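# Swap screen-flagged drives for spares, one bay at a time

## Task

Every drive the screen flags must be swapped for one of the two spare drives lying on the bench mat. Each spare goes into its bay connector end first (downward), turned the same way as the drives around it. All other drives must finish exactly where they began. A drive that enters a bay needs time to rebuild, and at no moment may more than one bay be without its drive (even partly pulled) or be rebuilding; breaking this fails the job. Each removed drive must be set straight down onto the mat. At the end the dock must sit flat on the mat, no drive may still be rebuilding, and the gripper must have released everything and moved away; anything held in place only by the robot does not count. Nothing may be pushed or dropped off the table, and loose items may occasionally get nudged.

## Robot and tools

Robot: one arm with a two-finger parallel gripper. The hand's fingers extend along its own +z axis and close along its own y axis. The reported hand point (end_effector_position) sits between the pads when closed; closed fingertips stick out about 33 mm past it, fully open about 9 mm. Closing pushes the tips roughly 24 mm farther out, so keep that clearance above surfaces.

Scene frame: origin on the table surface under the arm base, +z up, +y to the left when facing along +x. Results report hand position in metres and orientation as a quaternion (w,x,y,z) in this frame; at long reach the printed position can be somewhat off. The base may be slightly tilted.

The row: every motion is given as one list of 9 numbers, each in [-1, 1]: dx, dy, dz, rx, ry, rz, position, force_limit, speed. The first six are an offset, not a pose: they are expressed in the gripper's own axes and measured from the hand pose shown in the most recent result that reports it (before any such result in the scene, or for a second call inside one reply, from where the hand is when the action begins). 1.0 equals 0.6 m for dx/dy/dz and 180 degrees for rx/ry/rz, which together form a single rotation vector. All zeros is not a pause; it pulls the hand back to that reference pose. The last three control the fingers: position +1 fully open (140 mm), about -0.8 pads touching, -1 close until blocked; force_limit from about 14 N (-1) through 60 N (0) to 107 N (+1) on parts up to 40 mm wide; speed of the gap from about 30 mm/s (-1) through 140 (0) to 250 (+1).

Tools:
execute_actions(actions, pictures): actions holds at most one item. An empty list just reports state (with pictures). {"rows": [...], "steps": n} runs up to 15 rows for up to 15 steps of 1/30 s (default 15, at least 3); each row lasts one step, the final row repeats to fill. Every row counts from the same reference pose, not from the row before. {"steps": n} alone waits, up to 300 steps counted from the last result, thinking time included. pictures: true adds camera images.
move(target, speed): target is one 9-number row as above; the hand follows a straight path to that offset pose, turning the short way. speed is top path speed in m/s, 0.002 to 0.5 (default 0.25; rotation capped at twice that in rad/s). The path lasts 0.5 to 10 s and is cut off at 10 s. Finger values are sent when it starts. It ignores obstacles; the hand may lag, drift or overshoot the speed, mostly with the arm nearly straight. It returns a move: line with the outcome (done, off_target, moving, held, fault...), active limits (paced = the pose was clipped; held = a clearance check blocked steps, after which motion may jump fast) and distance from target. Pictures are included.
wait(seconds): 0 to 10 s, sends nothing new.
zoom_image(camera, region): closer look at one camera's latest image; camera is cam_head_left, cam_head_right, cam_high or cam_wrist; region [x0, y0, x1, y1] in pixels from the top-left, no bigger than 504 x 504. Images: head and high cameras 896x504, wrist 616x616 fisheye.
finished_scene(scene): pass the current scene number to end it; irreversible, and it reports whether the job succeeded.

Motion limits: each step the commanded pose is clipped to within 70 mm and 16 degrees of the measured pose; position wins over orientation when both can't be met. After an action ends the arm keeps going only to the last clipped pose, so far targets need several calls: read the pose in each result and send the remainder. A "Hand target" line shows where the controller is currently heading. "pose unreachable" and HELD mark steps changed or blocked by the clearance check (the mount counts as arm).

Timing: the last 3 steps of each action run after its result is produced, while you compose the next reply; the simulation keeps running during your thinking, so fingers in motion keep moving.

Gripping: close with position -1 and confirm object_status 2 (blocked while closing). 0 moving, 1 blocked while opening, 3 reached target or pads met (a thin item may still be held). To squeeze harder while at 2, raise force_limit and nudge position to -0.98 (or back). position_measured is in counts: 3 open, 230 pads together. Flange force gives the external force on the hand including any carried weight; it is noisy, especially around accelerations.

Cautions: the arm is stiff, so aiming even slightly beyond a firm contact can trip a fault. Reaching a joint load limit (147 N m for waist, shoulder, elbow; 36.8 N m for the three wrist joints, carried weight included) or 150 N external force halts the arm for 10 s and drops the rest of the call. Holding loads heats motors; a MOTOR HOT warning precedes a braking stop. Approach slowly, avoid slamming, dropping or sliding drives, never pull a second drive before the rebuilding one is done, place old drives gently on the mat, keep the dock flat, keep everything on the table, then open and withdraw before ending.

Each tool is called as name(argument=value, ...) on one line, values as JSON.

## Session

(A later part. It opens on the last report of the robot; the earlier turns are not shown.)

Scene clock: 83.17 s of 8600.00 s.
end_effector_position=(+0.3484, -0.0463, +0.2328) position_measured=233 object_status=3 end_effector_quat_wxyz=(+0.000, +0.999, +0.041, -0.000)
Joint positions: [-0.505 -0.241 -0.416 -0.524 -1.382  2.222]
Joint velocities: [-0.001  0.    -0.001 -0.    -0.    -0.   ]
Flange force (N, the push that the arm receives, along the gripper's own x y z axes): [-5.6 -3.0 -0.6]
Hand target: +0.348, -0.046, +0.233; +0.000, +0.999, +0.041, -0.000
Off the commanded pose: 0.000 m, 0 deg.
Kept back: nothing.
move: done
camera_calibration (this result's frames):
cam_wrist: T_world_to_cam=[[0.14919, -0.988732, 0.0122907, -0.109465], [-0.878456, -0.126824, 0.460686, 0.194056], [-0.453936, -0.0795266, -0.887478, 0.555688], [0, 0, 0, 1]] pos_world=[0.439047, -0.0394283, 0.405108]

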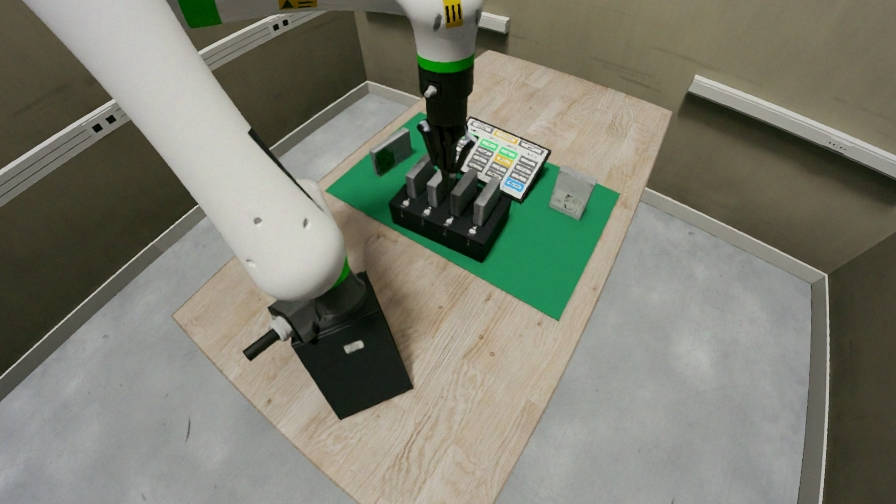

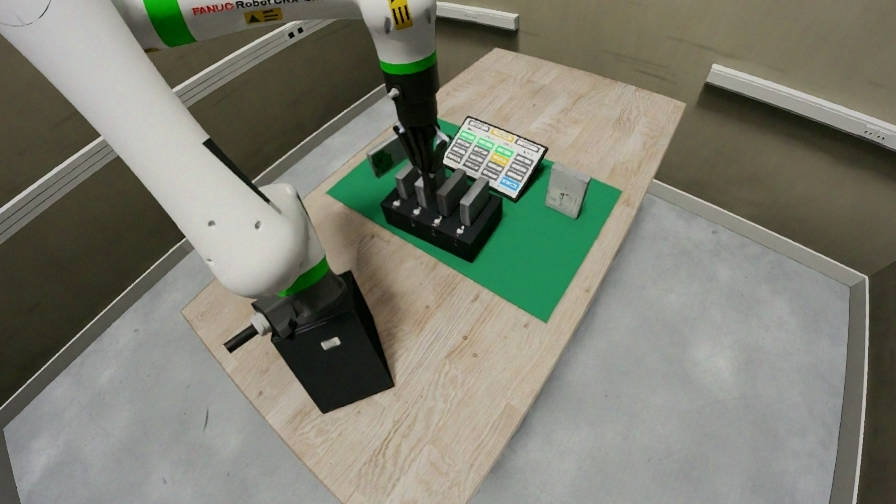

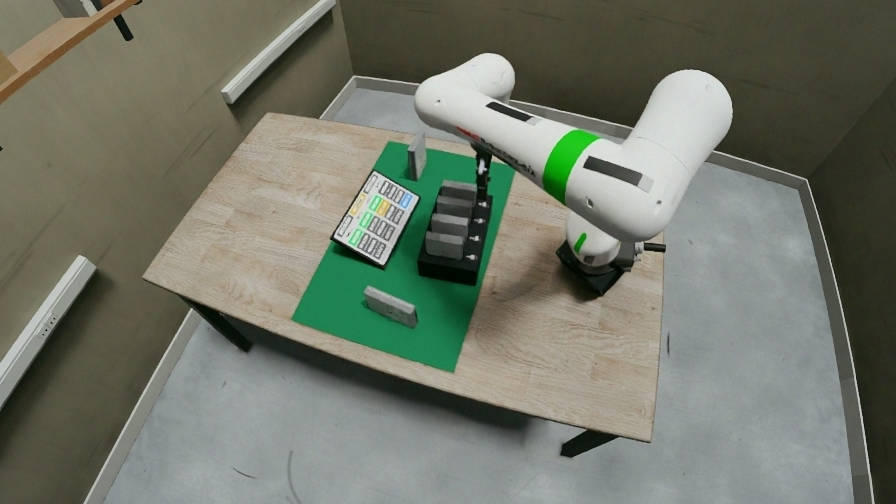

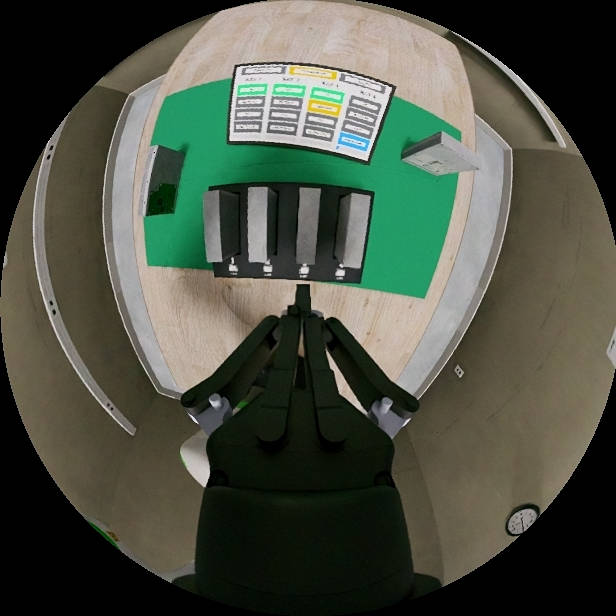

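move(target=[-0.001,-0.001,0.155,0,0,0,-1,0,0], speed=0.1)

wait(seconds=10)

Scene clock: 84.67 s of 8600.00 s.
end_effector_position=(+0.3473, -0.0457, +0.1399) position_measured=233 object_status=3 end_effector_quat_wxyz=(-0.000, +0.999, +0.041, -0.000)
Joint positions: [-0.366 -0.167 -0.553 -0.561 -1.133  2.216]
Joint velocities: [ 0.    -0.     0.001 -0.    -0.001  0.002]
Flange force (N, the push that the arm receives, along the gripper's own x y z axes): [0.2 -0.1 -4.3]
Hand target: +0.347, -0.046, +0.140; -0.000, +0.999, +0.041, -0.000
Off the commanded pose: 0.000 m, 0 deg.
Kept back: nothing.
move: done
camera_calibration (this result's frames):
cam_wrist: T_world_to_cam=[[0.148794, -0.988794, 0.0120871, -0.107396], [-0.878557, -0.126576, 0.460561, 0.236083], [-0.45387, -0.0791481, -0.887546, 0.47275], [0, 0, 0, 1]] pos_world=[0.437959, -0.0388932, 0.312155]

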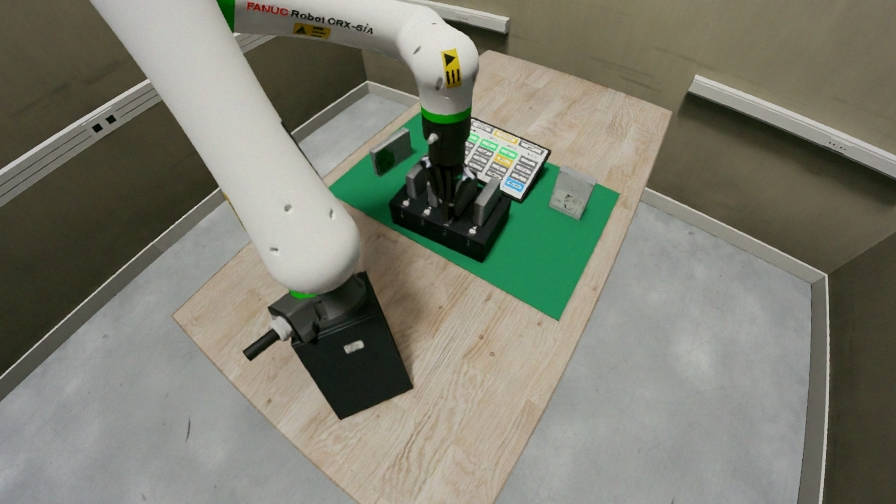

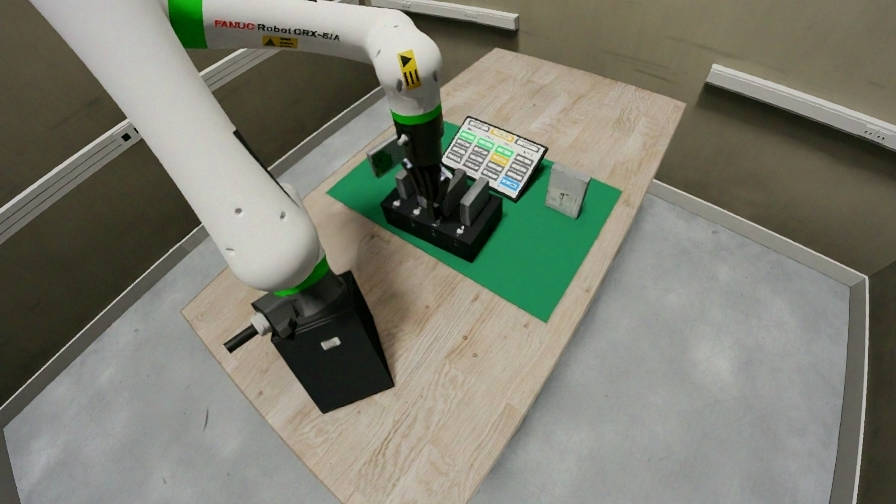

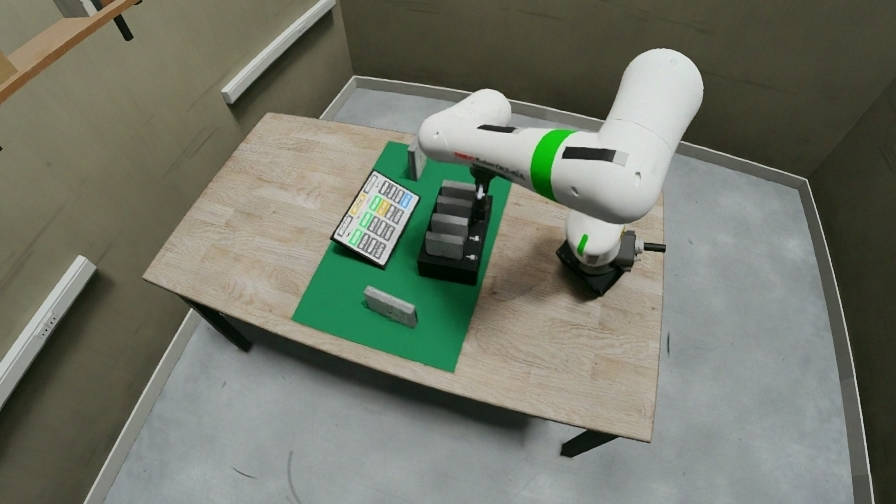

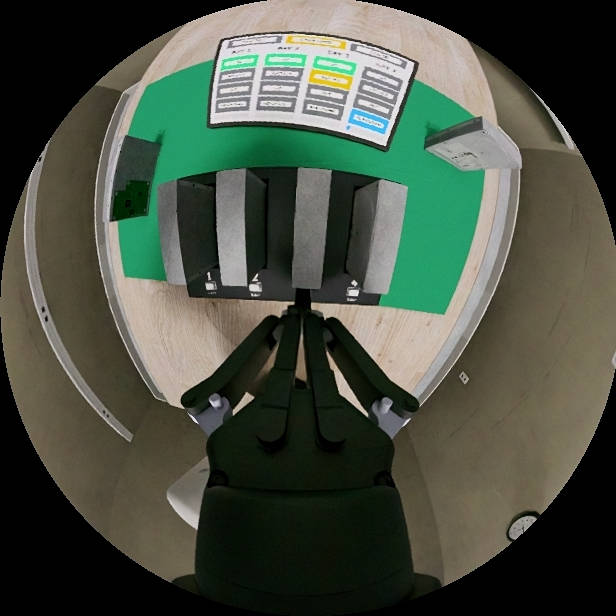

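Scene clock: 94.67 s of 8600.00 s.
end_effector_position=(+0.3473, -0.0457, +0.1399) position_measured=233 object_status=3 end_effector_quat_wxyz=(-0.000, +0.999, +0.041, -0.000)
Joint positions: [-0.366 -0.167 -0.553 -0.561 -1.133  2.216]
Joint velocities: [-0.     0.     0.001 -0.    -0.    -0.001]
Flange force (N, the push that the arm receives, along the gripper's own x y z axes): [-4.3 -5.2 -2.7]
Hand target: +0.347, -0.046, +0.140; -0.000, +0.999, +0.041, -0.000
Off the commanded pose: 0.000 m, 0 deg.
Kept back: nothing.
Steps of this call (steps 1 to 300: nothing new was sent). Readings (end_effector_position | what the end effector reports):
1: (+0.3473, -0.0457, +0.1399) | position_measured=233 object_status=3
2: (+0.3473, -0.0457, +0.1399) | position_measured=233 object_status=3
4: (+0.3473, -0.0457, +0.1399) | position_measured=233 object_status=3
8: (+0.3473, -0.0457, +0.1399) | position_measured=233 object_status=3
300: the state above
camera_calibration (this result's frames):
cam_wrist: T_world_to_cam=[[0.148788, -0.988796, 0.012067, -0.107387], [-0.878544, -0.126577, 0.460585, 0.236074], [-0.453897, -0.0791307, -0.887534, 0.472742], [0, 0, 0, 1]] pos_world=[0.437956, -0.0388935, 0.312138]

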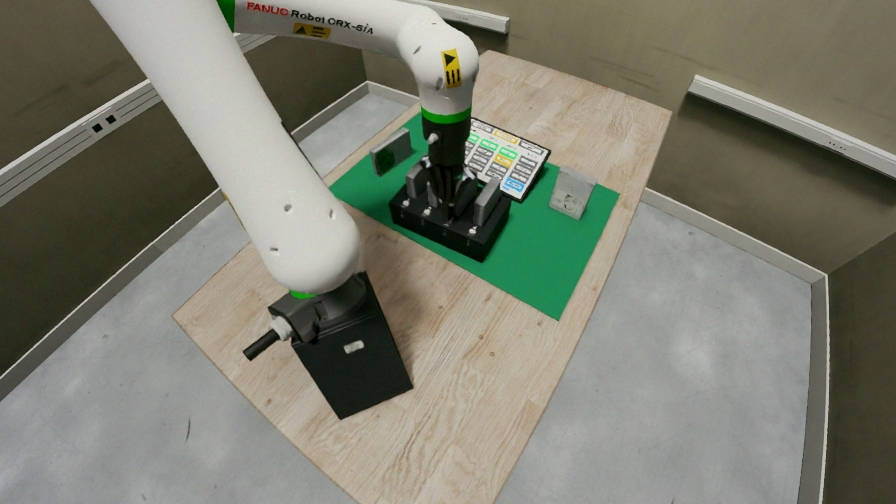

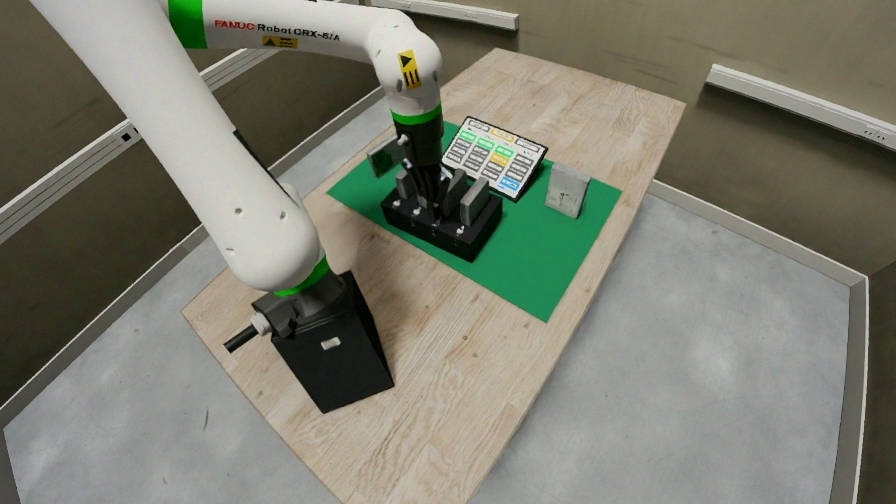

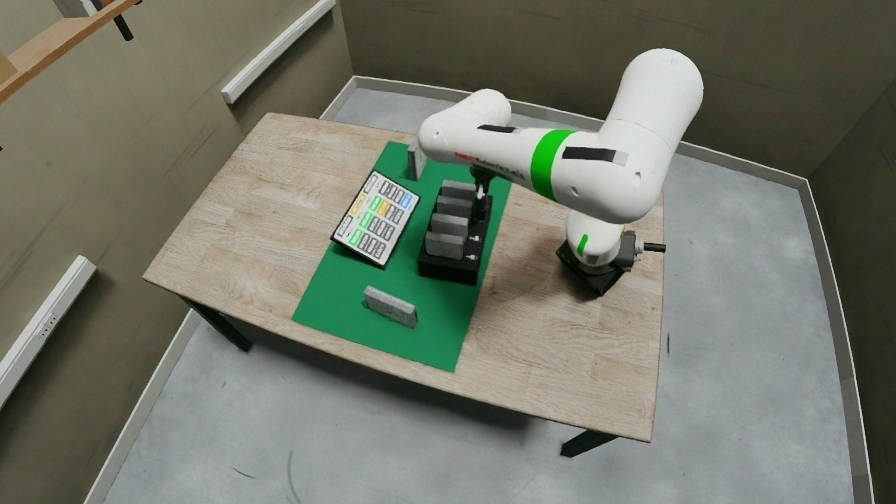

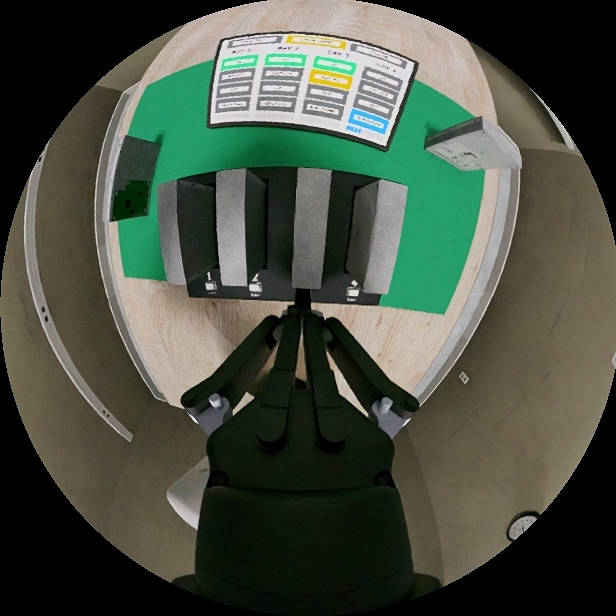

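About 40 s total.

execute_actions(actions=[{"steps":300}])

execute_actions(actions=[{"steps":300}])

wait(seconds=4)

Scene clock: 104.67 s of 8600.00 s.
end_effector_position=(+0.3473, -0.0457, +0.1399) position_measured=233 object_status=3 end_effector_quat_wxyz=(-0.000, +0.999, +0.041, -0.000)
Joint positions: [-0.366 -0.167 -0.553 -0.561 -1.133  2.216]
Joint velocities: [ 0.    -0.    -0.001 -0.     0.     0.   ]
Flange force (N, the push that the arm receives, along the gripper's own x y z axes): [-1.9 -6.7 -2.4]
Hand target: +0.347, -0.046, +0.140; -0.000, +0.999, +0.041, -0.000
Off the commanded pose: 0.000 m, 0 deg.
Kept back: nothing.
Steps of this call (steps 1 to 300: nothing new was sent). Readings (end_effector_position | what the end effector reports):
1: (+0.3473, -0.0457, +0.1399) | position_measured=233 object_status=3
2: (+0.3473, -0.0457, +0.1399) | position_measured=233 object_status=3
4: (+0.3473, -0.0457, +0.1399) | position_measured=233 object_status=3
8: (+0.3473, -0.0457, +0.1399) | position_measured=233 object_status=3
300: the state above

Scene clock: 114.67 s of 8600.00 s.
end_effector_position=(+0.3473, -0.0457, +0.1399) position_measured=233 object_status=3 end_effector_quat_wxyz=(-0.000, +0.999, +0.041, -0.000)
Joint positions: [-0.366 -0.167 -0.553 -0.561 -1.133  2.216]
Joint velocities: [-0.     0.001  0.001  0.     0.001  0.   ]
Flange force (N, the push that the arm receives, along the gripper's own x y z axes): [-1.3 -0.8 -1.8]
Hand target: +0.347, -0.046, +0.140; -0.000, +0.999, +0.041, -0.000
Off the commanded pose: 0.000 m, 0 deg.
Kept back: nothing.
Steps of this call (steps 1 to 300: nothing new was sent). Readings (end_effector_position | what the end effector reports):
1: (+0.3473, -0.0457, +0.1399) | position_measured=233 object_status=3
2: (+0.3473, -0.0457, +0.1399) | position_measured=233 object_status=3
4: (+0.3473, -0.0457, +0.1399) | position_measured=233 object_status=3
8: (+0.3473, -0.0457, +0.1399) | position_measured=233 object_status=3
300: the state above

Scene clock: 118.67 s of 8600.00 s.
end_effector_position=(+0.3473, -0.0457, +0.1399) position_measured=233 object_status=3 end_effector_quat_wxyz=(-0.000, +0.999, +0.041, -0.000)
Joint positions: [-0.366 -0.167 -0.553 -0.561 -1.133  2.216]
Joint velocities: [-0.    -0.     0.002 -0.    -0.001 -0.001]
Flange force (N, the push that the arm receives, along the gripper's own x y z axes): [-2.0 -8.7 0.9]
Hand target: +0.347, -0.046, +0.140; -0.000, +0.999, +0.041, -0.000
Off the commanded pose: 0.000 m, 0 deg.
Kept back: nothing.
Steps of this call (steps 1 to 120: nothing new was sent). Readings (end_effector_position | what the end effector reports):
1: (+0.3473, -0.0457, +0.1399) | position_measured=233 object_status=3
2: (+0.3473, -0.0457, +0.1399) | position_measured=233 object_status=3
4: (+0.3473, -0.0457, +0.1399) | position_measured=233 object_status=3
8: (+0.3473, -0.0457, +0.1399) | position_measured=233 object_status=3
120: the state above
camera_calibration (this result's frames):
cam_wrist: T_world_to_cam=[[0.148788, -0.988796, 0.012067, -0.107387], [-0.878544, -0.126577, 0.460585, 0.236074], [-0.453897, -0.0791308, -0.887534, 0.472742], [0, 0, 0, 1]] pos_world=[0.437956, -0.0388934, 0.312138]

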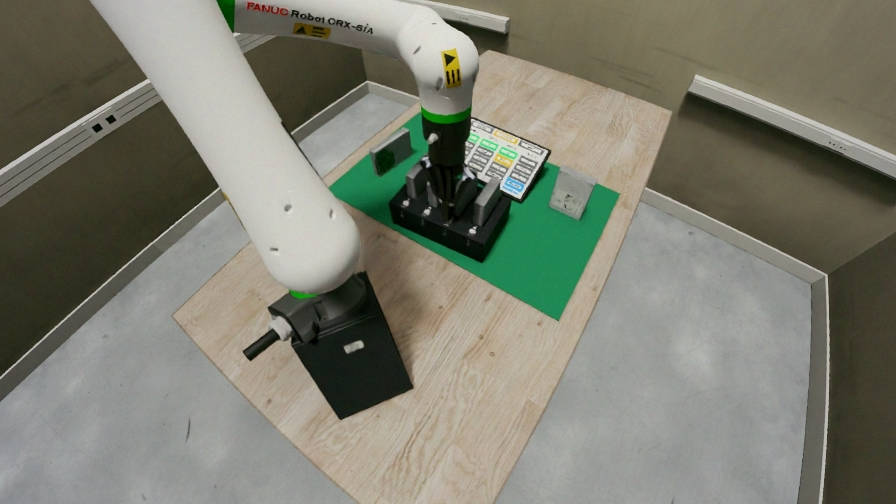

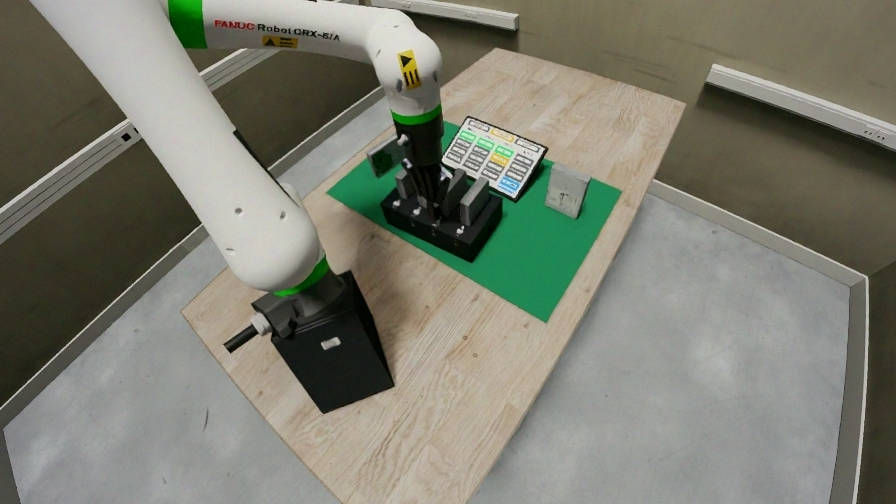

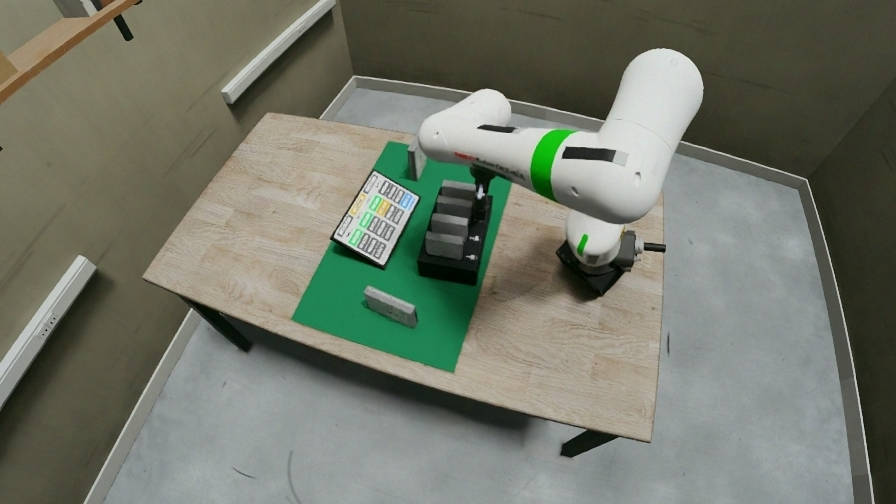

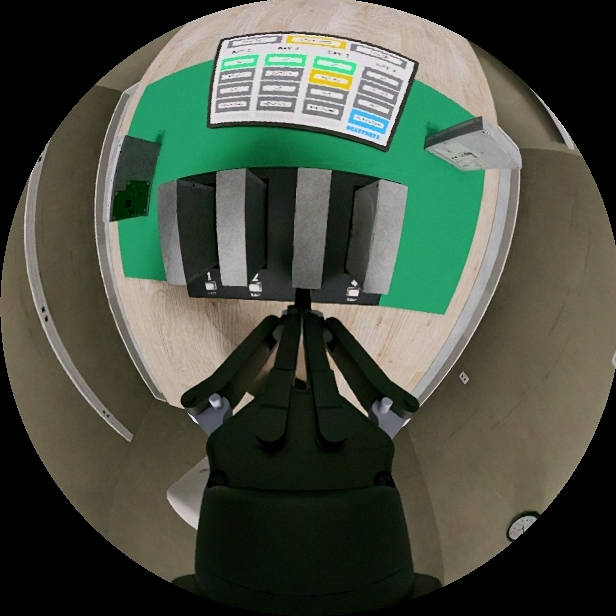

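wait(seconds=3)

Scene clock: 121.70 s of 8600.00 s.
end_effector_position=(+0.3473, -0.0457, +0.1399) position_measured=233 object_status=3 end_effector_quat_wxyz=(-0.000, +0.999, +0.041, -0.000)
Joint positions: [-0.366 -0.167 -0.553 -0.561 -1.133  2.216]
Joint velocities: [ 0.  0. -0.  0.  0.  0.]
Flange force (N, the push that the arm receives, along the gripper's own x y z axes): [-2.7 -4.6 1.0]
Hand target: +0.347, -0.046, +0.140; -0.000, +0.999, +0.041, -0.000
Off the commanded pose: 0.000 m, 0 deg.
Kept back: nothing.
Steps of this call (steps 1 to 91: nothing new was sent). Readings (end_effector_position | what the end effector reports):
1: (+0.3473, -0.0457, +0.1399) | position_measured=233 object_status=3
2: (+0.3473, -0.0457, +0.1399) | position_measured=233 object_status=3
4: (+0.3473, -0.0457, +0.1399) | position_measured=233 object_status=3
8: (+0.3473, -0.0457, +0.1399) | position_measured=233 object_status=3
91: the state above
camera_calibration (this result's frames):
cam_wrist: T_world_to_cam=[[0.148788, -0.988796, 0.0120671, -0.107387], [-0.878544, -0.126577, 0.460585, 0.236074], [-0.453897, -0.0791308, -0.887534, 0.472742], [0, 0, 0, 1]] pos_world=[0.437956, -0.0388935, 0.312138]

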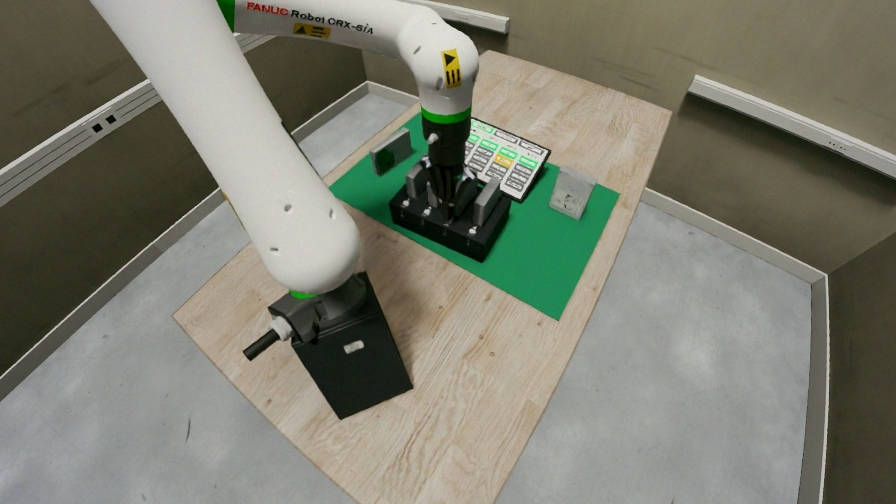

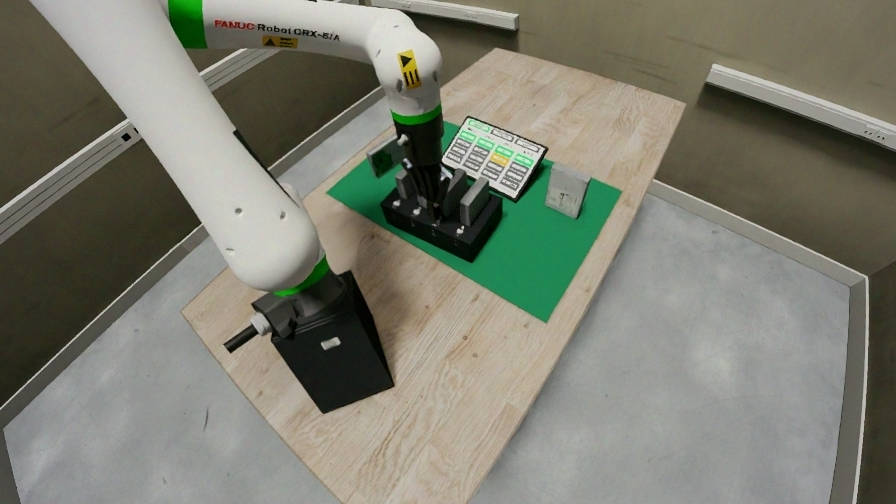

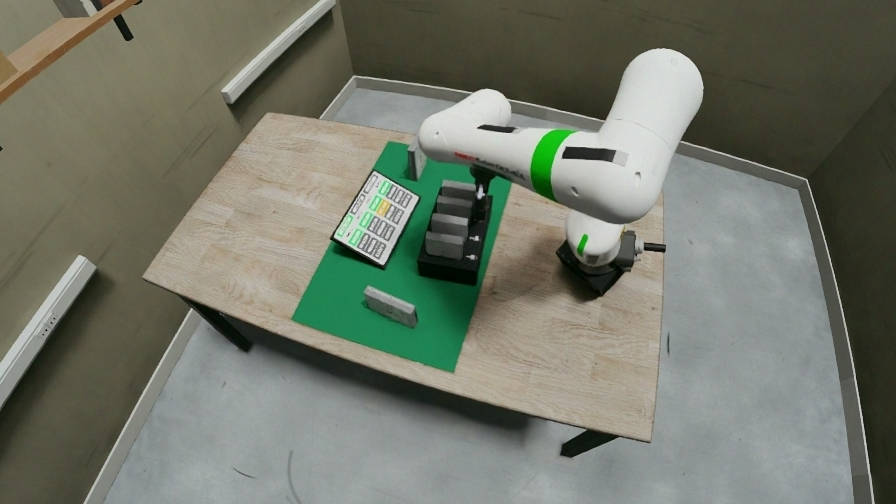

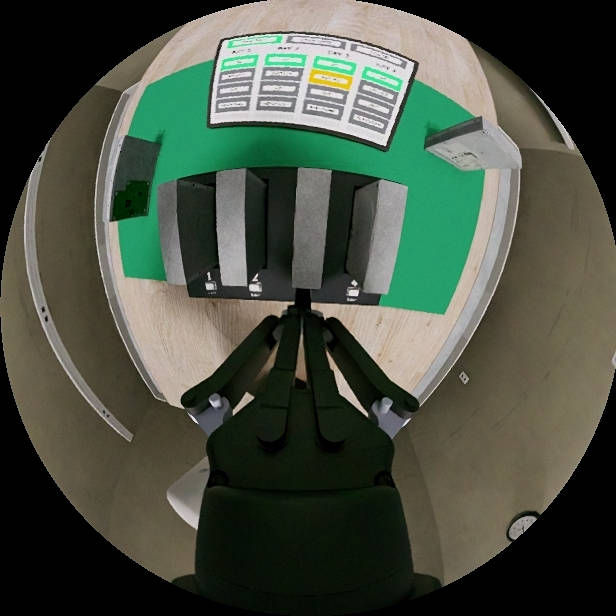

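move(target=[0,0.002,0.0272,0,0,0,-1,0,0], speed=0.02)

Scene clock: 122.97 s of 8600.00 s.
end_effector_position=(+0.3474, -0.0469, +0.1235) position_measured=233 object_status=3 end_effector_quat_wxyz=(-0.000, +0.999, +0.041, -0.000)
Joint positions: [-0.346 -0.142 -0.569 -0.572 -1.088  2.223]
Joint velocities: [-0.    -0.    -0.     0.001 -0.     0.001]
Flange force (N, the push that the arm receives, along the gripper's own x y z axes): [-3.2 -5.1 -7.4]
Hand target: +0.347, -0.047, +0.124; -0.000, +0.999, +0.041, -0.000
Off the commanded pose: 0.000 m, 0 deg.
Kept back: nothing.
move: done
camera_calibration (this result's frames):
cam_wrist: T_world_to_cam=[[0.148725, -0.988805, 0.0120758, -0.108351], [-0.87856, -0.126519, 0.460571, 0.243473], [-0.453887, -0.079108, -0.887541, 0.458185], [0, 0, 0, 1]] pos_world=[0.437984, -0.0400883, 0.295829]

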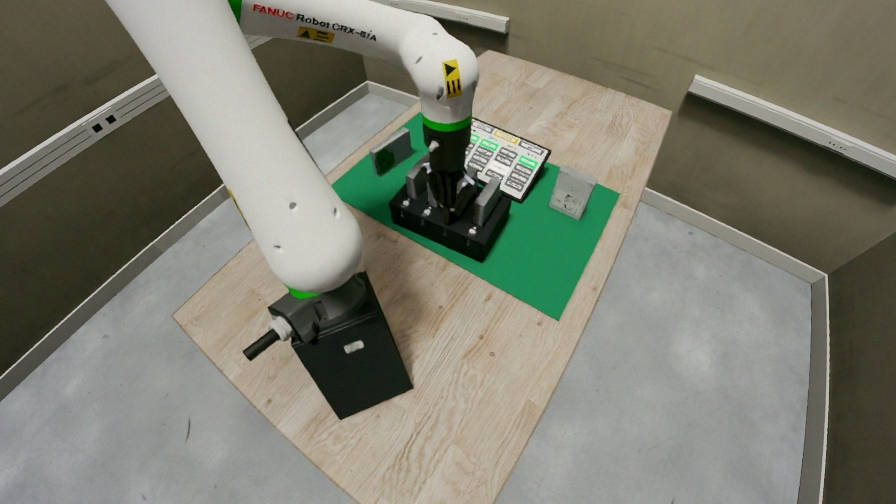

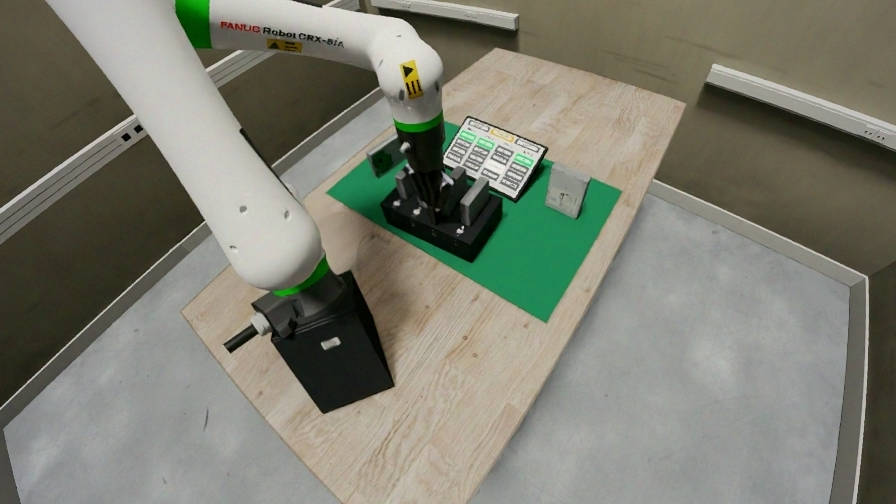

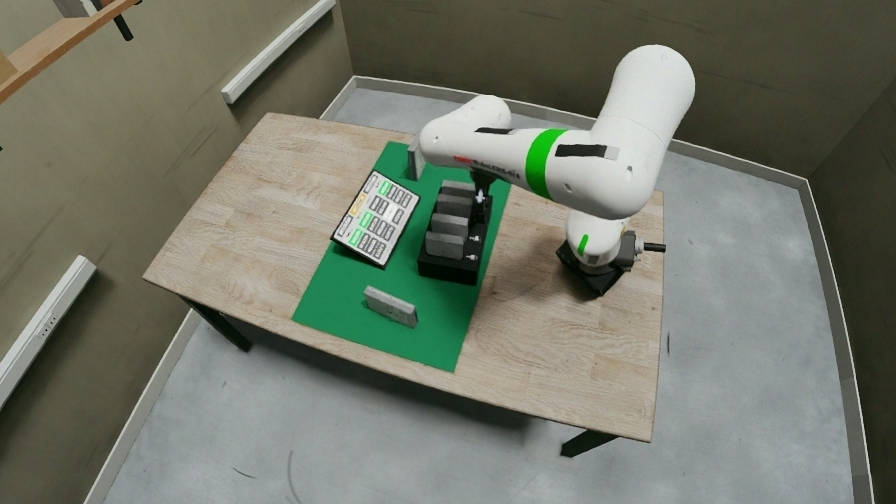

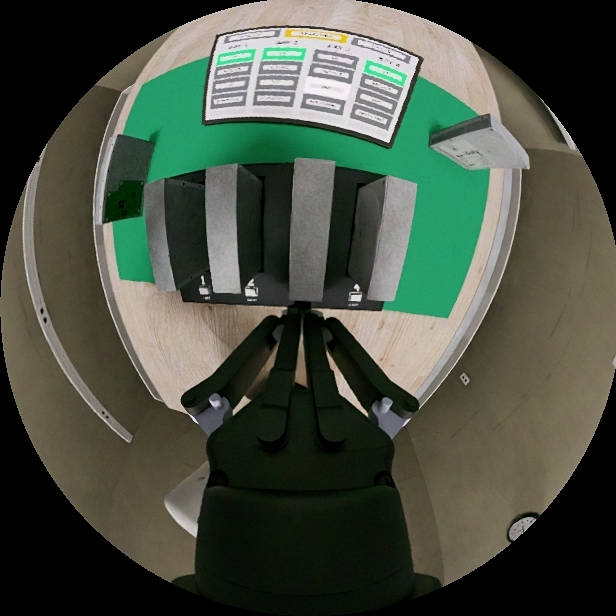

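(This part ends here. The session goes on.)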